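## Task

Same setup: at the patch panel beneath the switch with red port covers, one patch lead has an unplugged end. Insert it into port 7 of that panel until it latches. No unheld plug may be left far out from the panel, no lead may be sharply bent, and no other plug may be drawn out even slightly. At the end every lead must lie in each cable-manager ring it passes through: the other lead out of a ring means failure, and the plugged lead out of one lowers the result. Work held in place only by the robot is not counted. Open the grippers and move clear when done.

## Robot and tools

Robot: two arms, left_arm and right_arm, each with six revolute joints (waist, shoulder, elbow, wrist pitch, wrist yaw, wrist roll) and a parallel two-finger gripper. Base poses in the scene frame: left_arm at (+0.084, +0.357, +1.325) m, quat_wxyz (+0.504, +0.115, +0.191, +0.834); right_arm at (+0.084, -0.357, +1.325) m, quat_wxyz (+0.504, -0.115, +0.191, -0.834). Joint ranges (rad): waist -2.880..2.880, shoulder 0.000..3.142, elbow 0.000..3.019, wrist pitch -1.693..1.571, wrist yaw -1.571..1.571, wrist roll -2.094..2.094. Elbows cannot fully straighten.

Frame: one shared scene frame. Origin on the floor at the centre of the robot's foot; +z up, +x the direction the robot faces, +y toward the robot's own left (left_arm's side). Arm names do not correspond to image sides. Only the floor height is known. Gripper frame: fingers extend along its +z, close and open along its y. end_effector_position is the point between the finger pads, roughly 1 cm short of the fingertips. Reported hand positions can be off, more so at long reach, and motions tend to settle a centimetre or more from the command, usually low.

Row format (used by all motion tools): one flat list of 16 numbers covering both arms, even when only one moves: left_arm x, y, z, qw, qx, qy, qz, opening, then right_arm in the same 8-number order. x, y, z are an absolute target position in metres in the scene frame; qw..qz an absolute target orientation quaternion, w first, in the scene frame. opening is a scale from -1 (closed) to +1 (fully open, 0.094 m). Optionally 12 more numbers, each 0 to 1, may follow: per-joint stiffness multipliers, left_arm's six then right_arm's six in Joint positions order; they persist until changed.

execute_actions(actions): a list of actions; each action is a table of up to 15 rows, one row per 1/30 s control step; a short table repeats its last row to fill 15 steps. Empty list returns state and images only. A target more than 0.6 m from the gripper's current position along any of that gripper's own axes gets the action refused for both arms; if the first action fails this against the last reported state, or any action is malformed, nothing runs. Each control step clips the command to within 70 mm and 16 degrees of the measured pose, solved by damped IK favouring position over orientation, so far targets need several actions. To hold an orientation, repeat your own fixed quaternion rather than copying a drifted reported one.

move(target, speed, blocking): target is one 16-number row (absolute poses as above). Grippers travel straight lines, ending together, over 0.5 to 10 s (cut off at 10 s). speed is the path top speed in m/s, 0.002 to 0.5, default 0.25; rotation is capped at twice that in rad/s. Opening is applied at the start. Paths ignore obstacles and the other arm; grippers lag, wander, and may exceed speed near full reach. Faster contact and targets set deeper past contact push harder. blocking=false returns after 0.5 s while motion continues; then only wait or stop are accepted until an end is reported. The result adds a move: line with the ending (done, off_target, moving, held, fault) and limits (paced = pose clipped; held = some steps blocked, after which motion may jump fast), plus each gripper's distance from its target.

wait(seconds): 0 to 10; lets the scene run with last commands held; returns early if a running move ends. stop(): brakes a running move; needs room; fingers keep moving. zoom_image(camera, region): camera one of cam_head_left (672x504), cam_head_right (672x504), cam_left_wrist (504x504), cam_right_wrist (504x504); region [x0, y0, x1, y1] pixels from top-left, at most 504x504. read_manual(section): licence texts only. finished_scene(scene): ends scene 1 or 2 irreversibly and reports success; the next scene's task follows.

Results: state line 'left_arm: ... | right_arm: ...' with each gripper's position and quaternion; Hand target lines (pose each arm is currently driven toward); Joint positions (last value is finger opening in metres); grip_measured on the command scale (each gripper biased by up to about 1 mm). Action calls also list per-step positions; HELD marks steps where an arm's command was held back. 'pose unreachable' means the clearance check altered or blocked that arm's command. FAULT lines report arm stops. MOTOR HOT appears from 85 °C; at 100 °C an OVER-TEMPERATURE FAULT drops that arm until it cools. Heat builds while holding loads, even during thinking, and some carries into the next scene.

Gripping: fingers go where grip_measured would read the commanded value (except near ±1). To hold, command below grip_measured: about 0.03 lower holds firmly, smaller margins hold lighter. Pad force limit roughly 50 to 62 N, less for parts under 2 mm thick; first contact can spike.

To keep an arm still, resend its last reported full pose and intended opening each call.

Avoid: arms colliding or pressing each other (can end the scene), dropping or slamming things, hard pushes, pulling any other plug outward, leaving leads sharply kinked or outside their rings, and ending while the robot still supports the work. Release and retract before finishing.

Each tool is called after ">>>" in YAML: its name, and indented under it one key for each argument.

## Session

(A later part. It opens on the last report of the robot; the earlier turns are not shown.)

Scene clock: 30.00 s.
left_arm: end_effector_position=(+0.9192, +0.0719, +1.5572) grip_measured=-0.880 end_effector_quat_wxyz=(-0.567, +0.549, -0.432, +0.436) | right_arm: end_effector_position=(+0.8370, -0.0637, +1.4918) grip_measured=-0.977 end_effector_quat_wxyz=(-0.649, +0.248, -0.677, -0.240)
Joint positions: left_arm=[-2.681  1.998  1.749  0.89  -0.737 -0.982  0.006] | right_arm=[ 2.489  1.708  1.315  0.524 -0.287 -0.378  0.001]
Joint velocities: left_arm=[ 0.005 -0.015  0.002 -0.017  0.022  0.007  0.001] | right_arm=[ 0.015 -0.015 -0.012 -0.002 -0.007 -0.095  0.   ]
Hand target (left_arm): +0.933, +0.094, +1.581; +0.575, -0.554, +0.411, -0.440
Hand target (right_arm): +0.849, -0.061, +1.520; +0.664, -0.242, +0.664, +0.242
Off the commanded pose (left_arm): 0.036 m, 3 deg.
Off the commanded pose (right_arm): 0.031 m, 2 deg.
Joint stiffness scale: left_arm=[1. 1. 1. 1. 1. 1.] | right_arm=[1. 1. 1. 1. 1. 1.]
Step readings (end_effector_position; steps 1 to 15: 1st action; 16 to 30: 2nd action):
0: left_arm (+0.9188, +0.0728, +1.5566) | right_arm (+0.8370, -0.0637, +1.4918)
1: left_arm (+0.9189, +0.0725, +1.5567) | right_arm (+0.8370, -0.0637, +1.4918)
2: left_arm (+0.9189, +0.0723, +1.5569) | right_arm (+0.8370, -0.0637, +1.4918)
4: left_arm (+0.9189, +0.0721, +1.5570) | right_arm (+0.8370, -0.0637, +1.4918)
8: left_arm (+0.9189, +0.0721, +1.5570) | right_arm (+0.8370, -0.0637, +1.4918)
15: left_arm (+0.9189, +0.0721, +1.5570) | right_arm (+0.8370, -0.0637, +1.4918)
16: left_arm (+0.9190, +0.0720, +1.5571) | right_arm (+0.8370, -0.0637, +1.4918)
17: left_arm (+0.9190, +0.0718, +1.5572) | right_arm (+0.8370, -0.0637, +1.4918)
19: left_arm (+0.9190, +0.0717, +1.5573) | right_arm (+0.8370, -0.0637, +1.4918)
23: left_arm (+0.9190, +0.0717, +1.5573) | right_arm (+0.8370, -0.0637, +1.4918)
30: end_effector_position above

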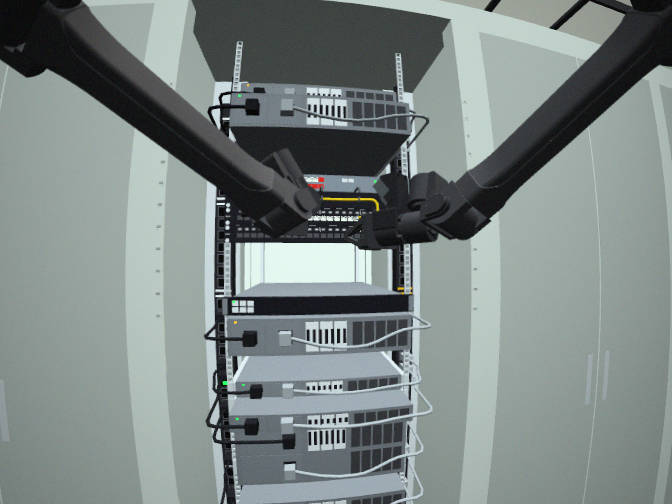

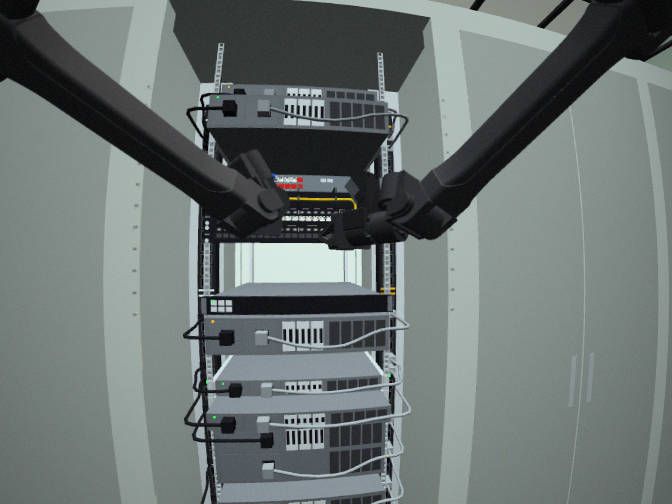

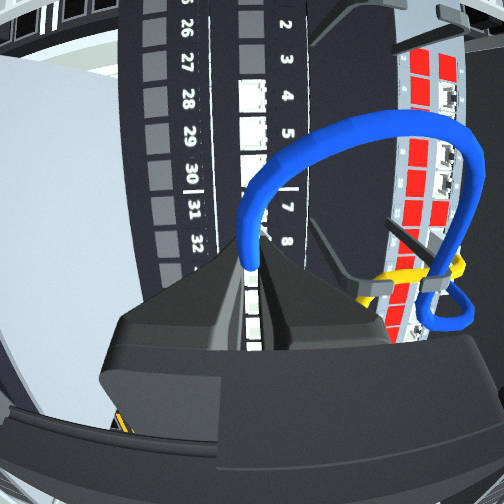

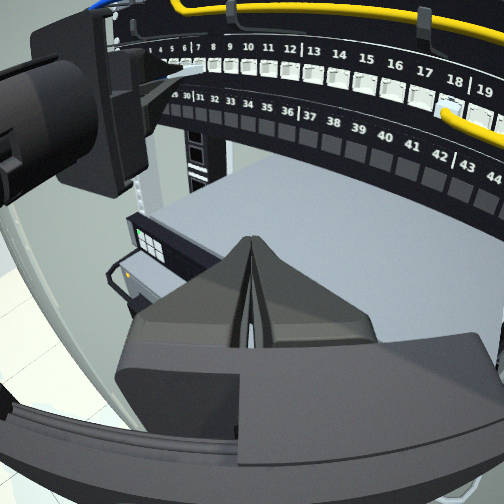

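>>> execute_actions:
  actions:
    - [[0.937,0.096,1.581,0.577,-0.556,0.4095,-0.438,-0.92,0.85,-0.06,1.52,0.664,-0.242,0.664,0.242,-1]]

Scene clock: 30.63 s.
left_arm: end_effector_position=(+0.9202, +0.0742, +1.5562) grip_measured=-0.880 end_effector_quat_wxyz=(-0.568, +0.550, -0.432, +0.435) | right_arm: end_effector_position=(+0.8370, -0.0637, +1.4918) grip_measured=-0.977 end_effector_quat_wxyz=(-0.649, +0.248, -0.677, -0.240)
Joint positions: left_arm=[-2.677  1.998  1.749  0.89  -0.737 -0.982  0.006] | right_arm=[ 2.489  1.708  1.315  0.524 -0.287 -0.378  0.001]
Joint velocities: left_arm=[-0.005 -0.005 -0.007  0.022 -0.037 -0.022  0.   ] | right_arm=[-0.024 -0.005 -0.002 -0.007  0.037 -0.037 -0.001]
Hand target (left_arm): +0.934, +0.097, +1.581; +0.576, -0.555, +0.409, -0.438
Hand target (right_arm): +0.849, -0.061, +1.520; +0.664, -0.242, +0.664, +0.242
Off the commanded pose (left_arm): 0.037 m, 3 deg.
Off the commanded pose (right_arm): 0.031 m, 2 deg.
Joint stiffness scale: left_arm=[1. 1. 1. 1. 1. 1.] | right_arm=[1. 1. 1. 1. 1. 1.]
Step readings (end_effector_position):
0: left_arm (+0.9192, +0.0719, +1.5572) | right_arm (+0.8370, -0.0637, +1.4918)
1: left_arm (+0.9192, +0.0719, +1.5572) | right_arm (+0.8370, -0.0637, +1.4918)
2: left_arm (+0.9192, +0.0719, +1.5572) | right_arm (+0.8370, -0.0637, +1.4918)
4: left_arm (+0.9194, +0.0724, +1.5570) | right_arm (+0.8370, -0.0637, +1.4918)
8: left_arm (+0.9200, +0.0737, +1.5564) | right_arm (+0.8370, -0.0637, +1.4918)
15: end_effector_position above

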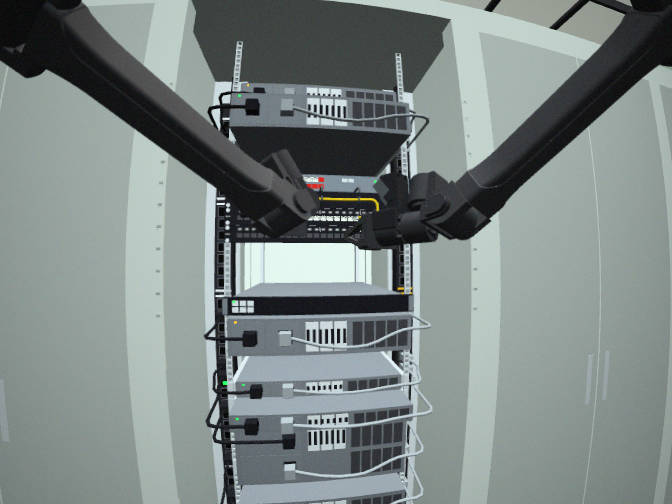

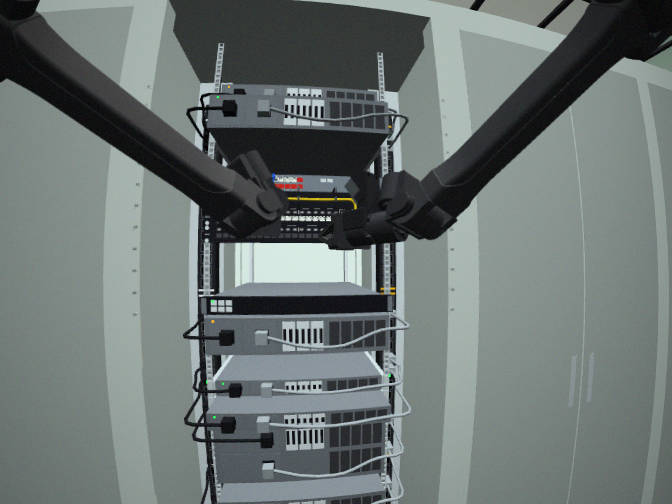

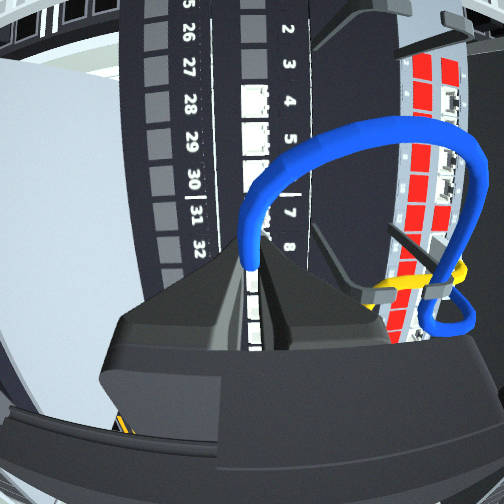

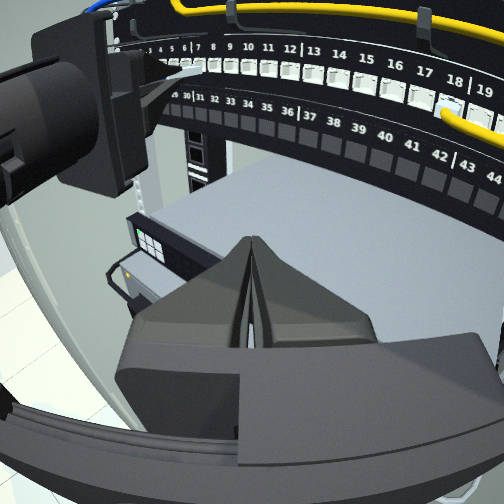

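>>> execute_actions:
  actions:
    - [[0.938,0.100,1.582,0.5835,-0.562,0.4012,-0.4293,-0.92,0.85,-0.06,1.52,0.664,-0.242,0.664,0.242,-1]]
    - [[0.943,0.100,1.584,0.5835,-0.562,0.4012,-0.4293,-0.92,0.85,-0.06,1.52,0.664,-0.242,0.664,0.242,-1]]

>>> zoom_image:
  camera: "cam_right_wrist"
  region: [160,45,220,87]

>>> zoom_image:
  camera: "cam_left_wrist"
  region: [220,160,310,250]

Scene clock: 31.87 s.
left_arm: end_effector_position=(+0.9253, +0.0833, +1.5663) grip_measured=-0.880 end_effector_quat_wxyz=(-0.573, +0.559, -0.418, +0.430) | right_arm: end_effector_position=(+0.8370, -0.0637, +1.4918) grip_measured=-0.977 end_effector_quat_wxyz=(-0.649, +0.248, -0.677, -0.240)
Joint positions: left_arm=[-2.674  1.998  1.776  0.89  -0.76  -0.979  0.006] | right_arm=[ 2.489  1.708  1.315  0.524 -0.287 -0.378  0.001]
Joint velocities: left_arm=[-0.005 -0.024  0.007  0.002 -0.051  0.022  0.001] | right_arm=[-0.005  0.005 -0.002  0.002  0.007 -0.007  0.   ]
Hand target (left_arm): +0.940, +0.101, +1.584; +0.583, -0.562, +0.401, -0.429
Hand target (right_arm): +0.849, -0.061, +1.520; +0.664, -0.242, +0.664, +0.242
Off the commanded pose (left_arm): 0.030 m, 2 deg.
Off the commanded pose (right_arm): 0.031 m, 2 deg.
Joint stiffness scale: left_arm=[1. 1. 1. 1. 1. 1.] | right_arm=[1. 1. 1. 1. 1. 1.]
Step readings (end_effector_position; steps 1 to 15: 1st action; 16 to 30: 2nd action):
0: left_arm (+0.9202, +0.0742, +1.5562) | right_arm (+0.8370, -0.0637, +1.4918)
1: left_arm (+0.9200, +0.0758, +1.5556) | right_arm (+0.8370, -0.0637, +1.4918)
2: left_arm (+0.9197, +0.0769, +1.5549) | right_arm (+0.8370, -0.0637, +1.4918)
4: left_arm (+0.9200, +0.0782, +1.5548) | right_arm (+0.8370, -0.0637, +1.4918)
8: left_arm (+0.9201, +0.0784, +1.5551) | right_arm (+0.8370, -0.0637, +1.4918)
15: left_arm (+0.9201, +0.0784, +1.5551) | right_arm (+0.8370, -0.0637, +1.4918)
16: left_arm (+0.9204, +0.0785, +1.5558) | right_arm (+0.8370, -0.0637, +1.4918)
17: left_arm (+0.9208, +0.0789, +1.5571) | right_arm (+0.8370, -0.0637, +1.4918)
19: left_arm (+0.9221, +0.0799, +1.5599) | right_arm (+0.8370, -0.0637, +1.4918)
23: left_arm (+0.9244, +0.0820, +1.5656) | right_arm (+0.8370, -0.0637, +1.4918)
30: end_effector_position above

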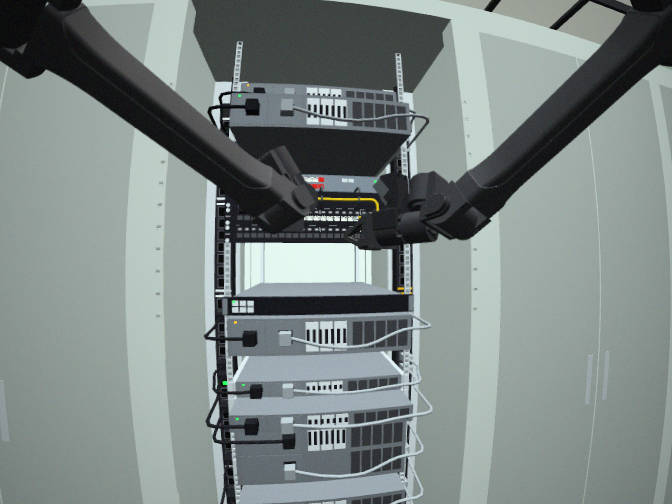

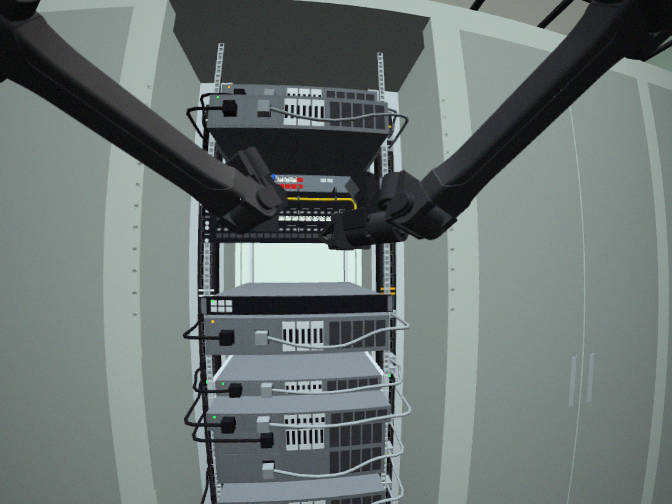

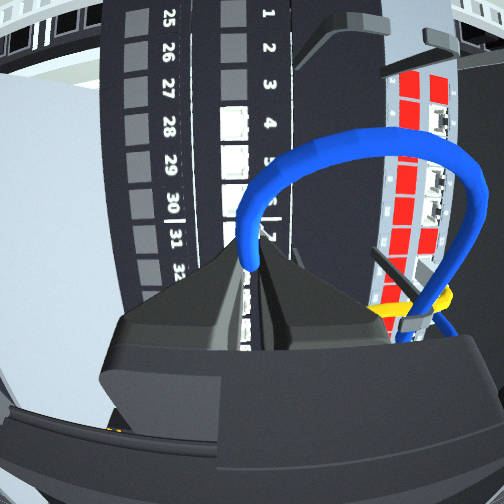

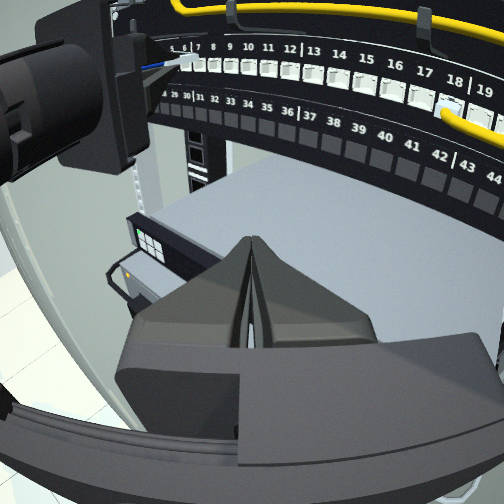

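Region (160, 45, 220, 87) of cam_right_wrist's 504x504 image, scaled by 8.400, with more detail than that image has; it fills the top 353 rows of this view, and the rest is white.

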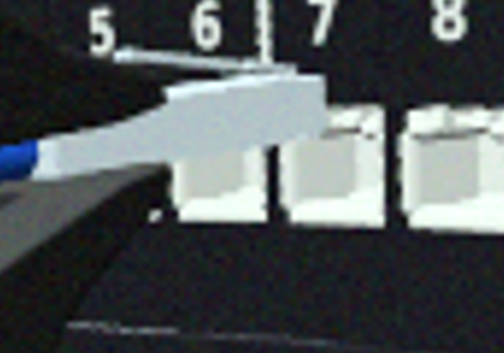

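Region (220, 160, 310, 250) of cam_left_wrist's 504x504 image, scaled by 5.600, with more detail than that image has.

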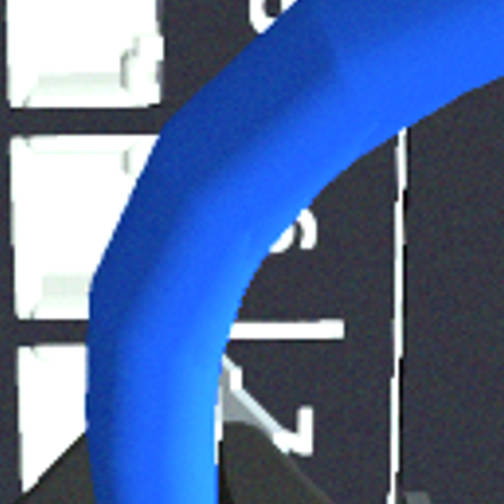

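>>> execute_actions:
  actions:
    - [[0.943,0.097,1.577,0.5814,-0.564,0.404,-0.4265,-0.92,0.85,-0.06,1.52,0.664,-0.242,0.664,0.242,-1]]

Scene clock: 32.57 s.
left_arm: end_effector_position=(+0.9253, +0.0835, +1.5655) grip_measured=-0.880 end_effector_quat_wxyz=(-0.572, +0.560, -0.418, +0.428) | right_arm: end_effector_position=(+0.8370, -0.0637, +1.4918) grip_measured=-0.977 end_effector_quat_wxyz=(-0.649, +0.248, -0.677, -0.240)
Joint positions: left_arm=[-2.674  1.998  1.776  0.887 -0.764 -0.979  0.006] | right_arm=[ 2.489  1.708  1.315  0.524 -0.287 -0.378  0.001]
Joint velocities: left_arm=[-0.015 -0.005 -0.002  0.002 -0.051 -0.095  0.001] | right_arm=[-0.015  0.015 -0.002 -0.002 -0.066  0.007 -0.   ]
Hand target (left_arm): +0.941, +0.098, +1.577; +0.581, -0.564, +0.404, -0.427
Hand target (right_arm): +0.849, -0.061, +1.520; +0.664, -0.242, +0.664, +0.242
Off the commanded pose (left_arm): 0.025 m, 2 deg.
Off the commanded pose (right_arm): 0.031 m, 2 deg.
Joint stiffness scale: left_arm=[1. 1. 1. 1. 1. 1.] | right_arm=[1. 1. 1. 1. 1. 1.]
Step readings (end_effector_position):
0: left_arm (+0.9253, +0.0833, +1.5663) | right_arm (+0.8370, -0.0637, +1.4918)
1: left_arm (+0.9252, +0.0835, +1.5662) | right_arm (+0.8370, -0.0637, +1.4918)
2: left_arm (+0.9252, +0.0836, +1.5661) | right_arm (+0.8370, -0.0637, +1.4918)
4: left_arm (+0.9252, +0.0836, +1.5657) | right_arm (+0.8370, -0.0637, +1.4918)
8: left_arm (+0.9253, +0.0835, +1.5655) | right_arm (+0.8370, -0.0637, +1.4918)
15: end_effector_position above

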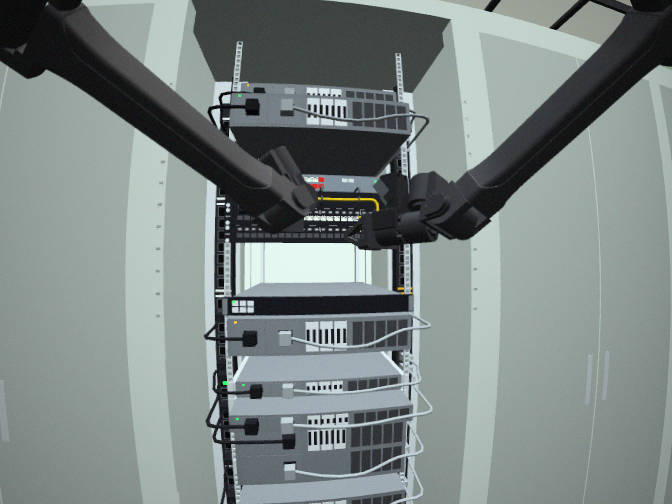

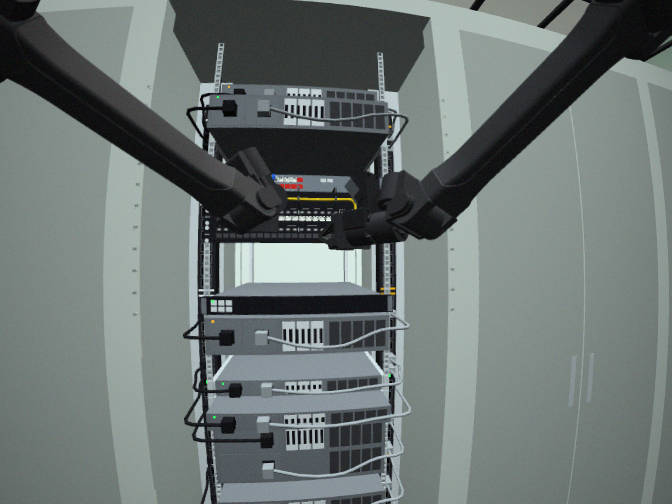

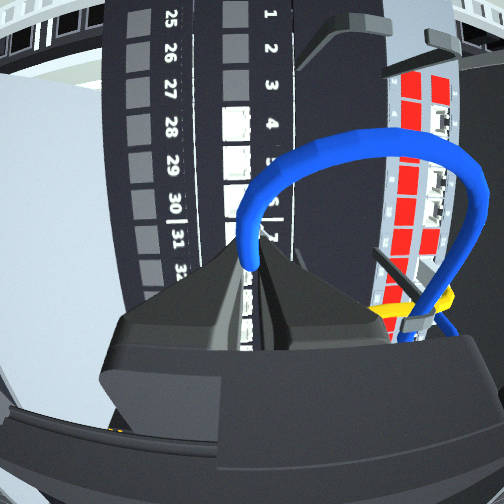

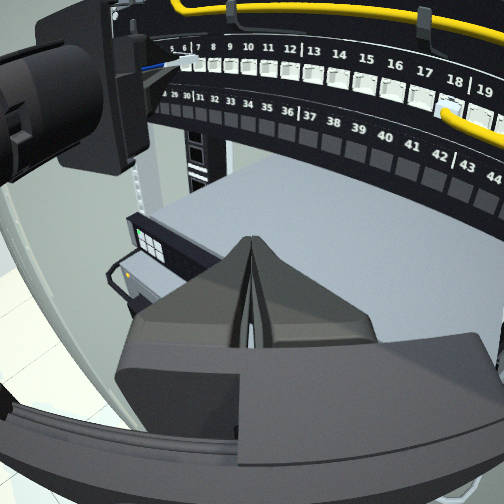

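>>> execute_actions:
  actions:
    - [[0.943,0.095,1.572,0.5814,-0.564,0.404,-0.4265,-0.92,0.85,-0.06,1.52,0.664,-0.242,0.664,0.242,-1]]

Scene clock: 33.20 s.
left_arm: end_effector_position=(+0.9259, +0.0802, +1.5598) grip_measured=-0.880 end_effector_quat_wxyz=(-0.572, +0.560, -0.421, +0.427) | right_arm: end_effector_position=(+0.8370, -0.0637, +1.4918) grip_measured=-0.977 end_effector_quat_wxyz=(-0.649, +0.248, -0.677, -0.240)
Joint positions: left_arm=[-2.674  2.009  1.781  0.887 -0.764 -0.979  0.006] | right_arm=[ 2.489  1.708  1.315  0.524 -0.287 -0.378  0.001]
Joint velocities: left_arm=[-0.005 -0.005 -0.002  0.017 -0.066 -0.037 -0.   ] | right_arm=[ 0.015  0.005 -0.017 -0.002  0.022 -0.051 -0.001]
Hand target (left_arm): +0.941, +0.096, +1.572; +0.581, -0.564, +0.404, -0.426
Hand target (right_arm): +0.849, -0.061, +1.520; +0.664, -0.242, +0.664, +0.242
Off the commanded pose (left_arm): 0.026 m, 2 deg.
Off the commanded pose (right_arm): 0.031 m, 2 deg.
Joint stiffness scale: left_arm=[1. 1. 1. 1. 1. 1.] | right_arm=[1. 1. 1. 1. 1. 1.]
Step readings (end_effector_position):
0: left_arm (+0.9253, +0.0835, +1.5655) | right_arm (+0.8370, -0.0637, +1.4918)
1: left_arm (+0.9253, +0.0832, +1.5652) | right_arm (+0.8370, -0.0637, +1.4918)
2: left_arm (+0.9256, +0.0831, +1.5653) | right_arm (+0.8370, -0.0637, +1.4918)
4: left_arm (+0.9259, +0.0825, +1.5645) | right_arm (+0.8370, -0.0637, +1.4918)
8: left_arm (+0.9259, +0.0809, +1.5612) | right_arm (+0.8370, -0.0637, +1.4918)
15: end_effector_position above

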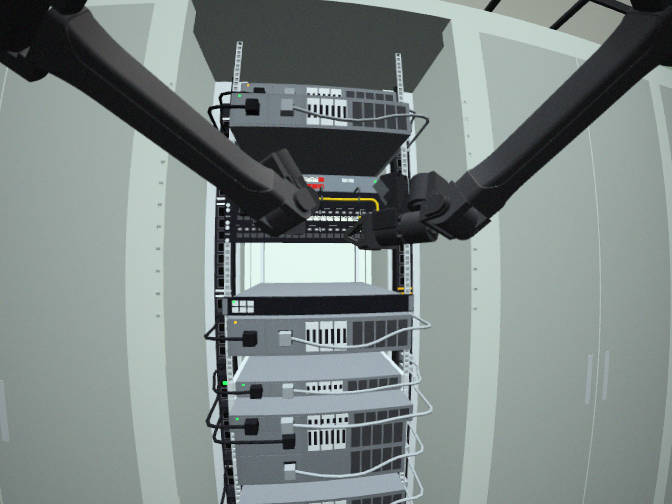

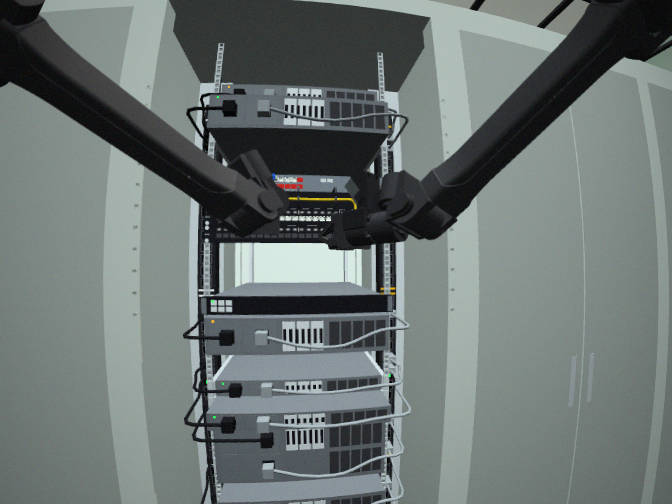

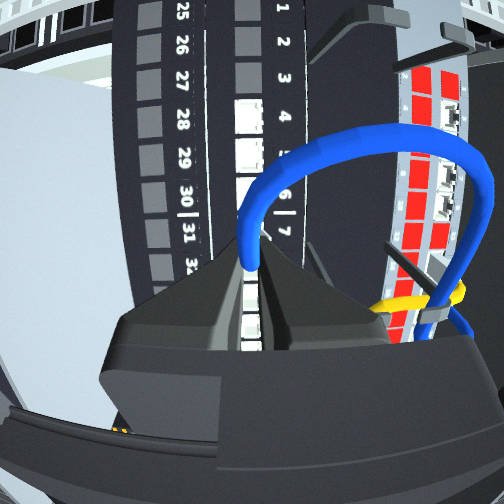

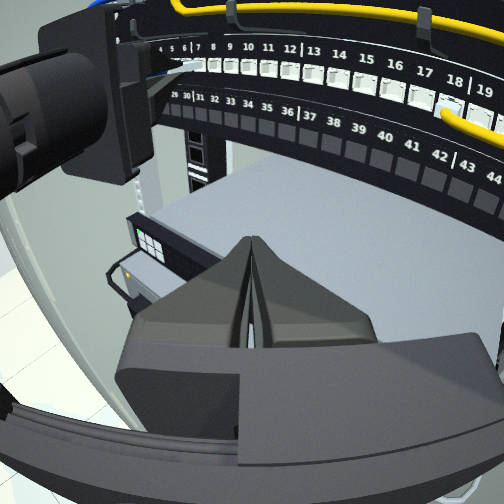

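All loaded now. Advance in x with slight −y.

>>> execute_actions:
  actions:
    - [[0.946,0.094,1.572,0.5814,-0.564,0.404,-0.4265,-0.92,0.85,-0.06,1.52,0.664,-0.242,0.664,0.242,-1]]
    - [[0.949,0.093,1.572,0.5814,-0.564,0.404,-0.4265,-0.92,0.85,-0.06,1.52,0.664,-0.242,0.664,0.242,-1]]

>>> zoom_image:
  camera: "cam_right_wrist"
  region: [160,45,220,87]

>>> zoom_image:
  camera: "cam_left_wrist"
  region: [220,160,310,250]

Scene clock: 34.40 s.
left_arm: end_effector_position=(+0.9274, +0.0801, +1.5602) grip_measured=-0.880 end_effector_quat_wxyz=(-0.572, +0.561, -0.419, +0.427) | right_arm: end_effector_position=(+0.8370, -0.0637, +1.4918) grip_measured=-0.977 end_effector_quat_wxyz=(-0.649, +0.248, -0.677, -0.240)
Joint positions: left_arm=[-2.674  2.014  1.791  0.887 -0.768 -0.979  0.006] | right_arm=[ 2.489  1.708  1.315  0.524 -0.287 -0.378  0.001]
Joint velocities: left_arm=[ 0.005 -0.015  0.002 -0.002  0.022 -0.022  0.001] | right_arm=[-0.015 -0.005 -0.002  0.002  0.022 -0.022  0.   ]
Hand target (left_arm): +0.946, +0.095, +1.572; +0.581, -0.564, +0.404, -0.427
Hand target (right_arm): +0.849, -0.061, +1.520; +0.664, -0.242, +0.664, +0.242
Off the commanded pose (left_arm): 0.028 m, 2 deg.
Off the commanded pose (right_arm): 0.031 m, 2 deg.
Joint stiffness scale: left_arm=[1. 1. 1. 1. 1. 1.] | right_arm=[1. 1. 1. 1. 1. 1.]
Step readings (end_effector_position; steps 1 to 15: 1st action; 16 to 30: 2nd action):
0: left_arm (+0.9259, +0.0802, +1.5598) | right_arm (+0.8370, -0.0637, +1.4918)
1: left_arm (+0.9261, +0.0802, +1.5601) | right_arm (+0.8370, -0.0637, +1.4918)
2: left_arm (+0.9265, +0.0801, +1.5605) | right_arm (+0.8370, -0.0637, +1.4918)
4: left_arm (+0.9270, +0.0800, +1.5605) | right_arm (+0.8370, -0.0637, +1.4918)
8: left_arm (+0.9270, +0.0798, +1.5602) | right_arm (+0.8370, -0.0637, +1.4918)
15: left_arm (+0.9270, +0.0798, +1.5602) | right_arm (+0.8370, -0.0637, +1.4918)
16: left_arm (+0.9272, +0.0799, +1.5604) | right_arm (+0.8370, -0.0637, +1.4918)
17: left_arm (+0.9273, +0.0800, +1.5602) | right_arm (+0.8370, -0.0637, +1.4918)
19: left_arm (+0.9274, +0.0801, +1.5602) | right_arm (+0.8370, -0.0637, +1.4918)
23: left_arm (+0.9274, +0.0801, +1.5602) | right_arm (+0.8370, -0.0637, +1.4918)
30: end_effector_position above

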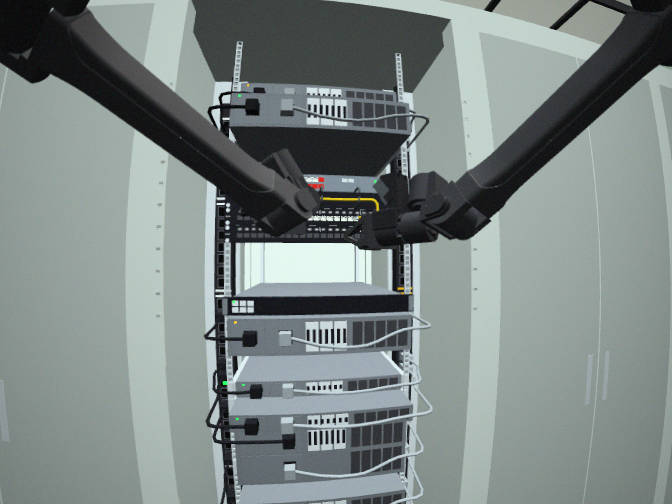

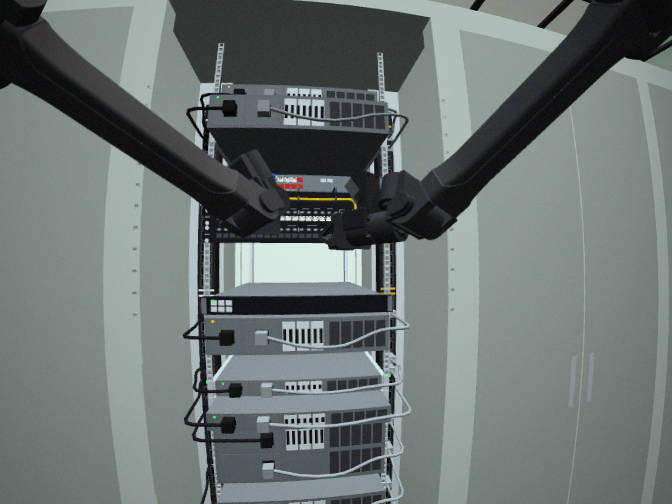

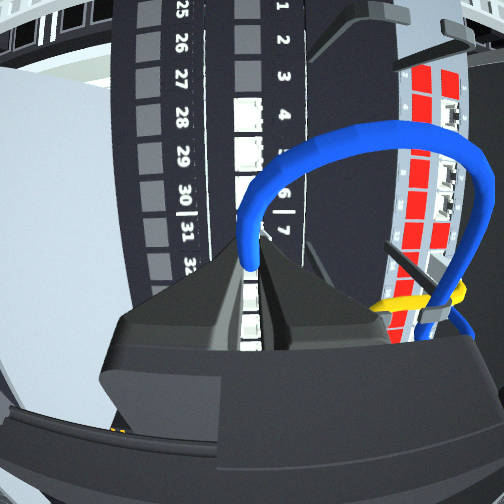

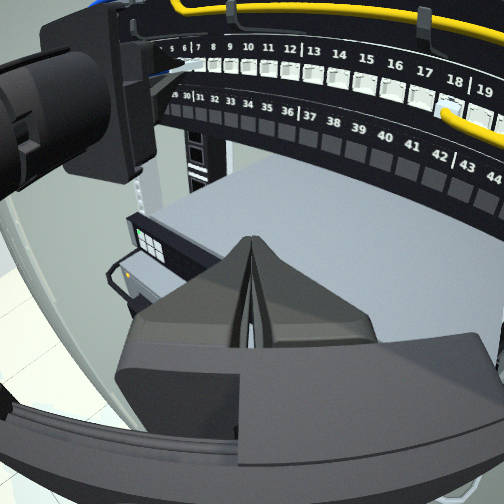

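Region (160, 45, 220, 87) of cam_right_wrist's 504x504 image, scaled by 8.400, with more detail than that image has; it fills the top 353 rows of this view, and the rest is white.

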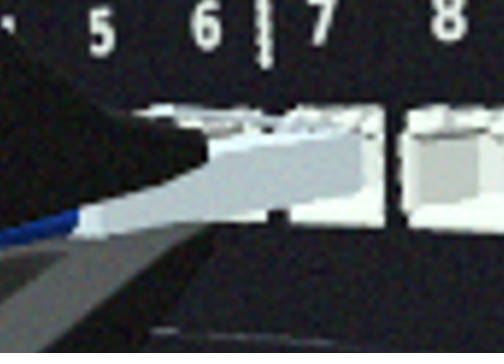

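Region (220, 160, 310, 250) of cam_left_wrist's 504x504 image, scaled by 5.600, with more detail than that image has.

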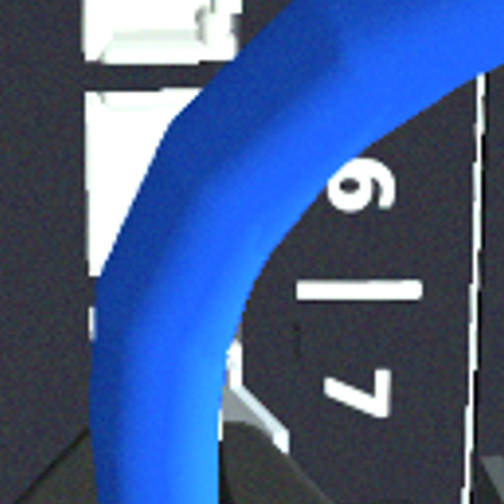

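>>> execute_actions:
  actions:
    - [[0.9475,0.0913,1.5700,0.5803,-0.563,0.4054,-0.428,-0.92,0.85,-0.06,1.52,0.664,-0.242,0.664,0.242,-1]]

>>> zoom_image:
  camera: "cam_right_wrist"
  region: [160,45,220,87]

>>> zoom_image:
  camera: "cam_left_wrist"
  region: [220,160,310,250]

Scene clock: 35.53 s.
left_arm: end_effector_position=(+0.9274, +0.0801, +1.5602) grip_measured=-0.880 end_effector_quat_wxyz=(-0.572, +0.561, -0.419, +0.427) | right_arm: end_effector_position=(+0.8370, -0.0637, +1.4918) grip_measured=-0.977 end_effector_quat_wxyz=(-0.649, +0.248, -0.677, -0.240)
Joint positions: left_arm=[-2.674  2.014  1.791  0.887 -0.768 -0.979  0.006] | right_arm=[ 2.489  1.708  1.315  0.524 -0.287 -0.378  0.001]
Joint velocities: left_arm=[ 0.005 -0.005 -0.007 -0.012  0.037  0.051  0.   ] | right_arm=[-0.015 -0.015 -0.002 -0.012 -0.037  0.051 -0.   ]
Hand target (left_arm): +0.945, +0.093, +1.570; +0.580, -0.563, +0.405, -0.428
Hand target (right_arm): +0.849, -0.061, +1.520; +0.664, -0.242, +0.664, +0.242
Off the commanded pose (left_arm): 0.025 m, 2 deg.
Off the commanded pose (right_arm): 0.031 m, 2 deg.
Joint stiffness scale: left_arm=[1. 1. 1. 1. 1. 1.] | right_arm=[1. 1. 1. 1. 1. 1.]
Step readings (end_effector_position):
0: left_arm (+0.9274, +0.0801, +1.5602) | right_arm (+0.8370, -0.0637, +1.4918)
1: left_arm (+0.9274, +0.0801, +1.5602) | right_arm (+0.8370, -0.0637, +1.4918)
2: left_arm (+0.9274, +0.0801, +1.5602) | right_arm (+0.8370, -0.0637, +1.4918)
4: left_arm (+0.9274, +0.0801, +1.5602) | right_arm (+0.8370, -0.0637, +1.4918)
8: left_arm (+0.9274, +0.0801, +1.5602) | right_arm (+0.8370, -0.0637, +1.4918)
15: end_effector_position above

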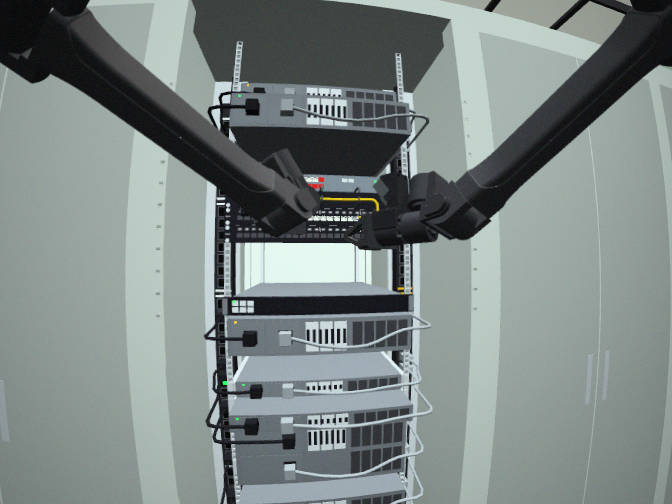

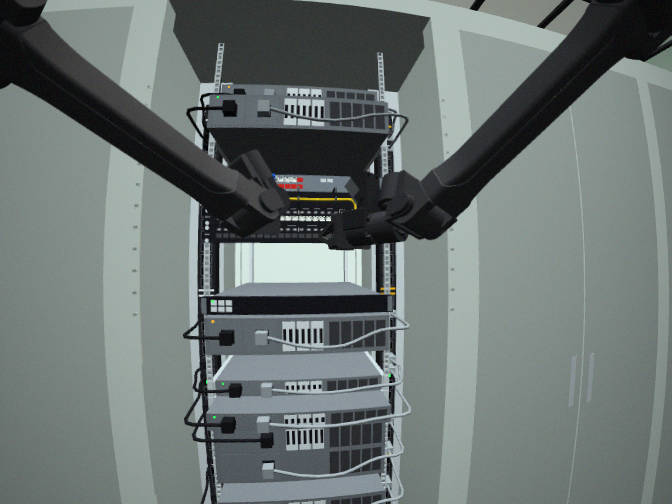

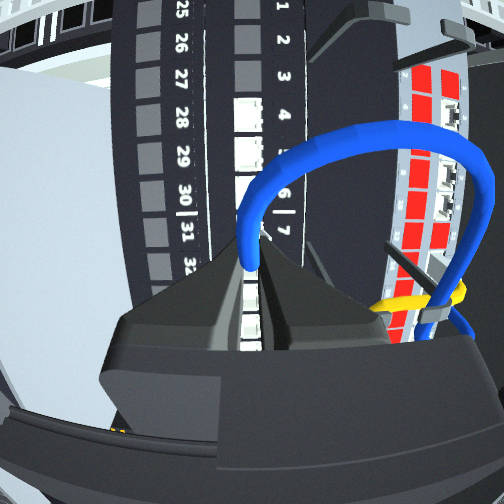

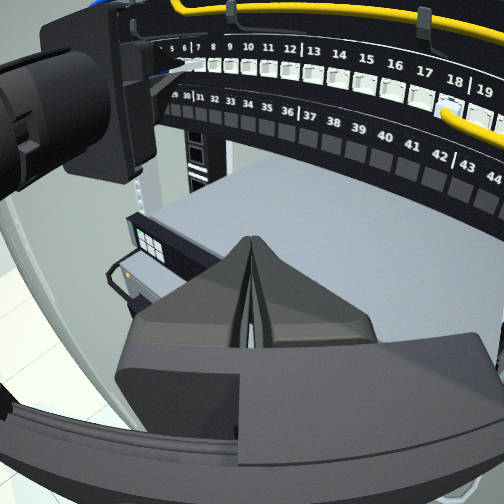

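Region (160, 45, 220, 87) of cam_right_wrist's 504x504 image, scaled by 8.400, with more detail than that image has; it fills the top 353 rows of this view, and the rest is white.

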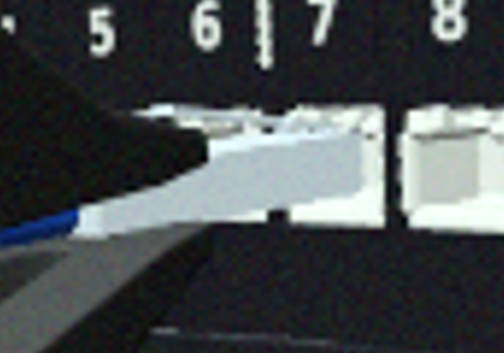

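Region (220, 160, 310, 250) of cam_left_wrist's 504x504 image, scaled by 5.600, with more detail than that image has.

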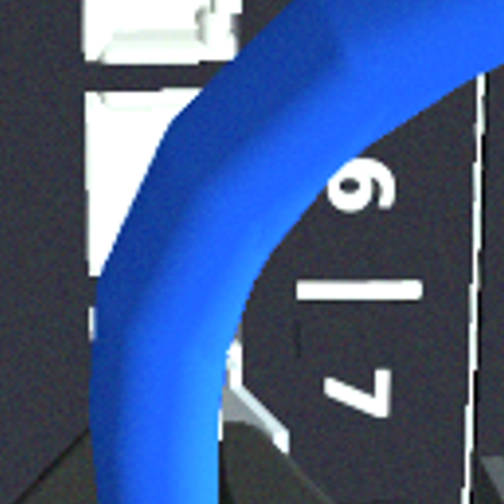

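>>> execute_actions:
  actions:
    - [[0.9470,0.0885,1.5685,0.5777,-0.5606,0.4088,-0.4315,-0.92,0.85,-0.06,1.52,0.664,-0.242,0.664,0.242,-1]]

>>> zoom_image:
  camera: "cam_right_wrist"
  region: [160,45,220,87]

>>> zoom_image:
  camera: "cam_left_wrist"
  region: [220,160,310,250]

Scene clock: 36.27 s.
left_arm: end_effector_position=(+0.9274, +0.0798, +1.5604) grip_measured=-0.880 end_effector_quat_wxyz=(-0.572, +0.561, -0.418, +0.428) | right_arm: end_effector_position=(+0.8370, -0.0637, +1.4918) grip_measured=-0.977 end_effector_quat_wxyz=(-0.649, +0.248, -0.677, -0.240)
Joint positions: left_arm=[-2.674  2.014  1.791  0.887 -0.766 -0.981  0.006] | right_arm=[ 2.489  1.708  1.315  0.524 -0.287 -0.378  0.001]
Joint velocities: left_arm=[-0.015 -0.005  0.007  0.007  0.007 -0.022 -0.   ] | right_arm=[-0.015 -0.015  0.012  0.002  0.022 -0.007  0.001]
Hand target (left_arm): +0.945, +0.090, +1.568; +0.577, -0.560, +0.409, -0.431
Hand target (right_arm): +0.849, -0.061, +1.520; +0.664, -0.242, +0.664, +0.242
Off the commanded pose (left_arm): 0.023 m, 1 deg.
Off the commanded pose (right_arm): 0.031 m, 2 deg.
Joint stiffness scale: left_arm=[1. 1. 1. 1. 1. 1.] | right_arm=[1. 1. 1. 1. 1. 1.]
Step readings (end_effector_position):
0: left_arm (+0.9274, +0.0801, +1.5602) | right_arm (+0.8370, -0.0637, +1.4918)
1: left_arm (+0.9274, +0.0799, +1.5604) | right_arm (+0.8370, -0.0637, +1.4918)
2: left_arm (+0.9274, +0.0798, +1.5604) | right_arm (+0.8370, -0.0637, +1.4918)
4: left_arm (+0.9274, +0.0798, +1.5604) | right_arm (+0.8370, -0.0637, +1.4918)
8: left_arm (+0.9274, +0.0798, +1.5604) | right_arm (+0.8370, -0.0637, +1.4918)
15: end_effector_position above

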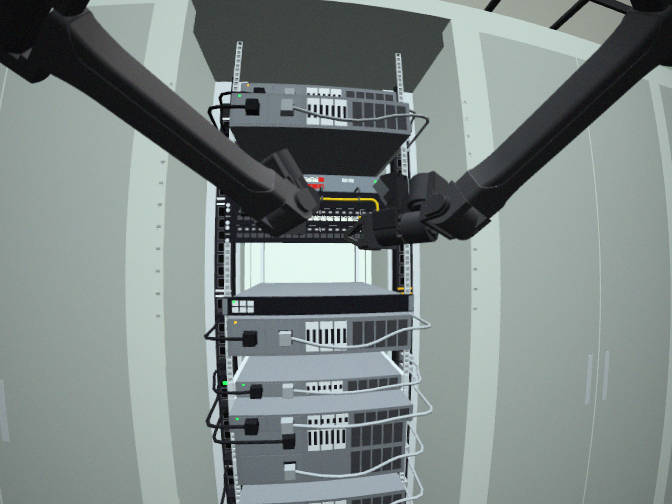

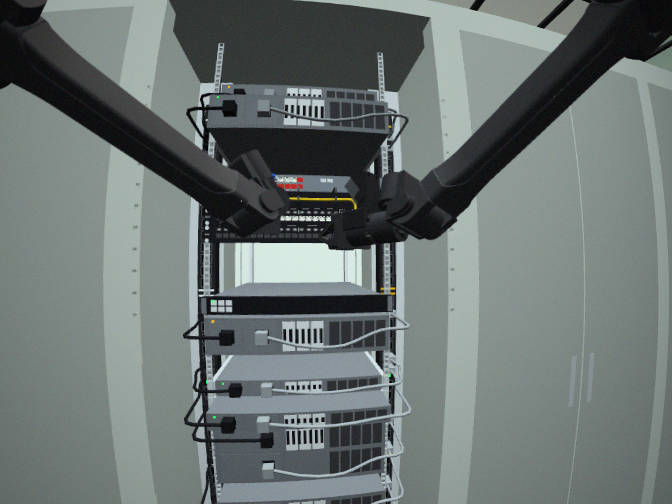

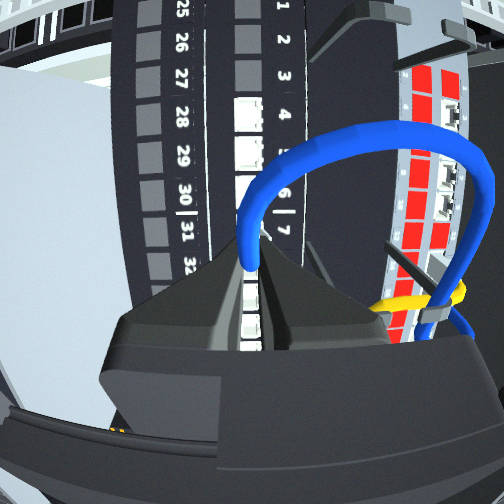

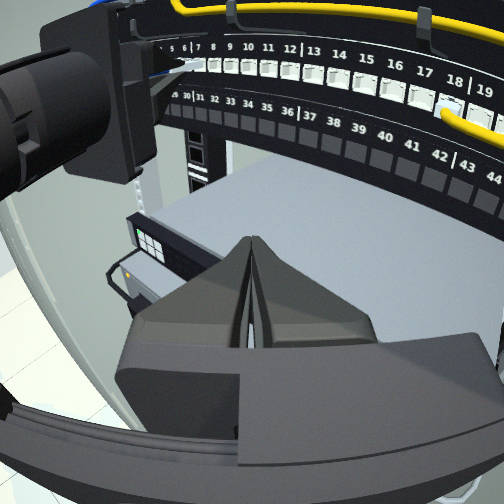

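Region (160, 45, 220, 87) of cam_right_wrist's 504x504 image, scaled by 8.400, with more detail than that image has; it fills the top 353 rows of this view, and the rest is white.

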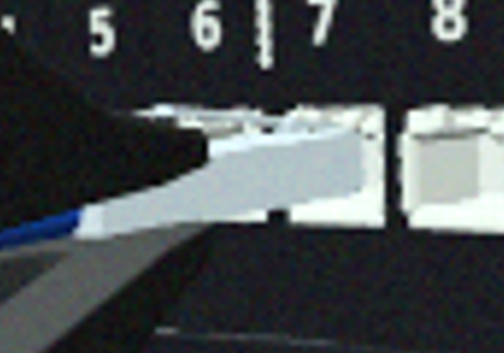

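Region (220, 160, 310, 250) of cam_left_wrist's 504x504 image, scaled by 5.600, with more detail than that image has.

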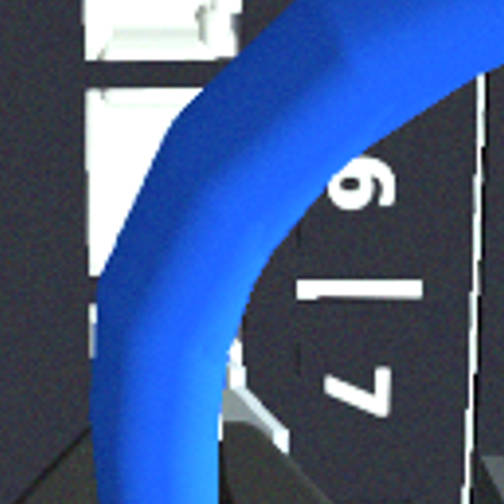

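>>> zoom_image:
  camera: "cam_right_wrist"
  region: [80,0,240,110]

>>> zoom_image:
  camera: "cam_left_wrist"
  region: [270,200,450,360]

Region (80, 0, 240, 110) of cam_right_wrist's 504x504 image, scaled by 3.150, with more detail than that image has; it fills the top 346 rows of this view, and the rest is white.

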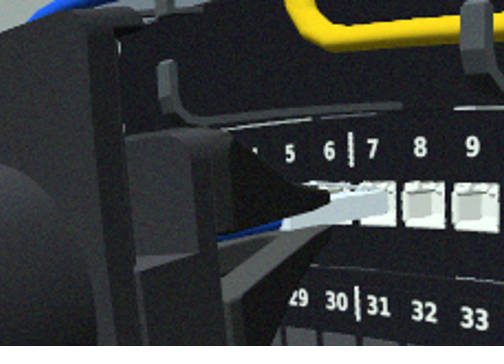

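Region (270, 200, 450, 360) of cam_left_wrist's 504x504 image, scaled by 2.800, with more detail than that image has.

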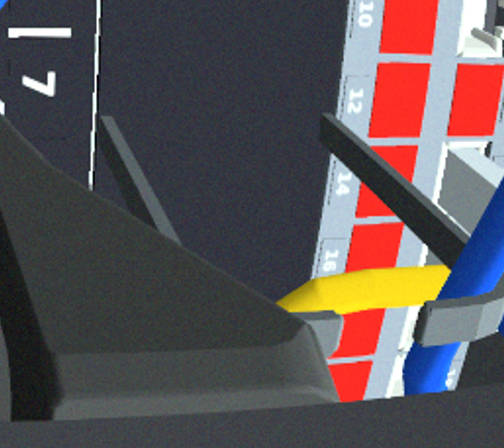

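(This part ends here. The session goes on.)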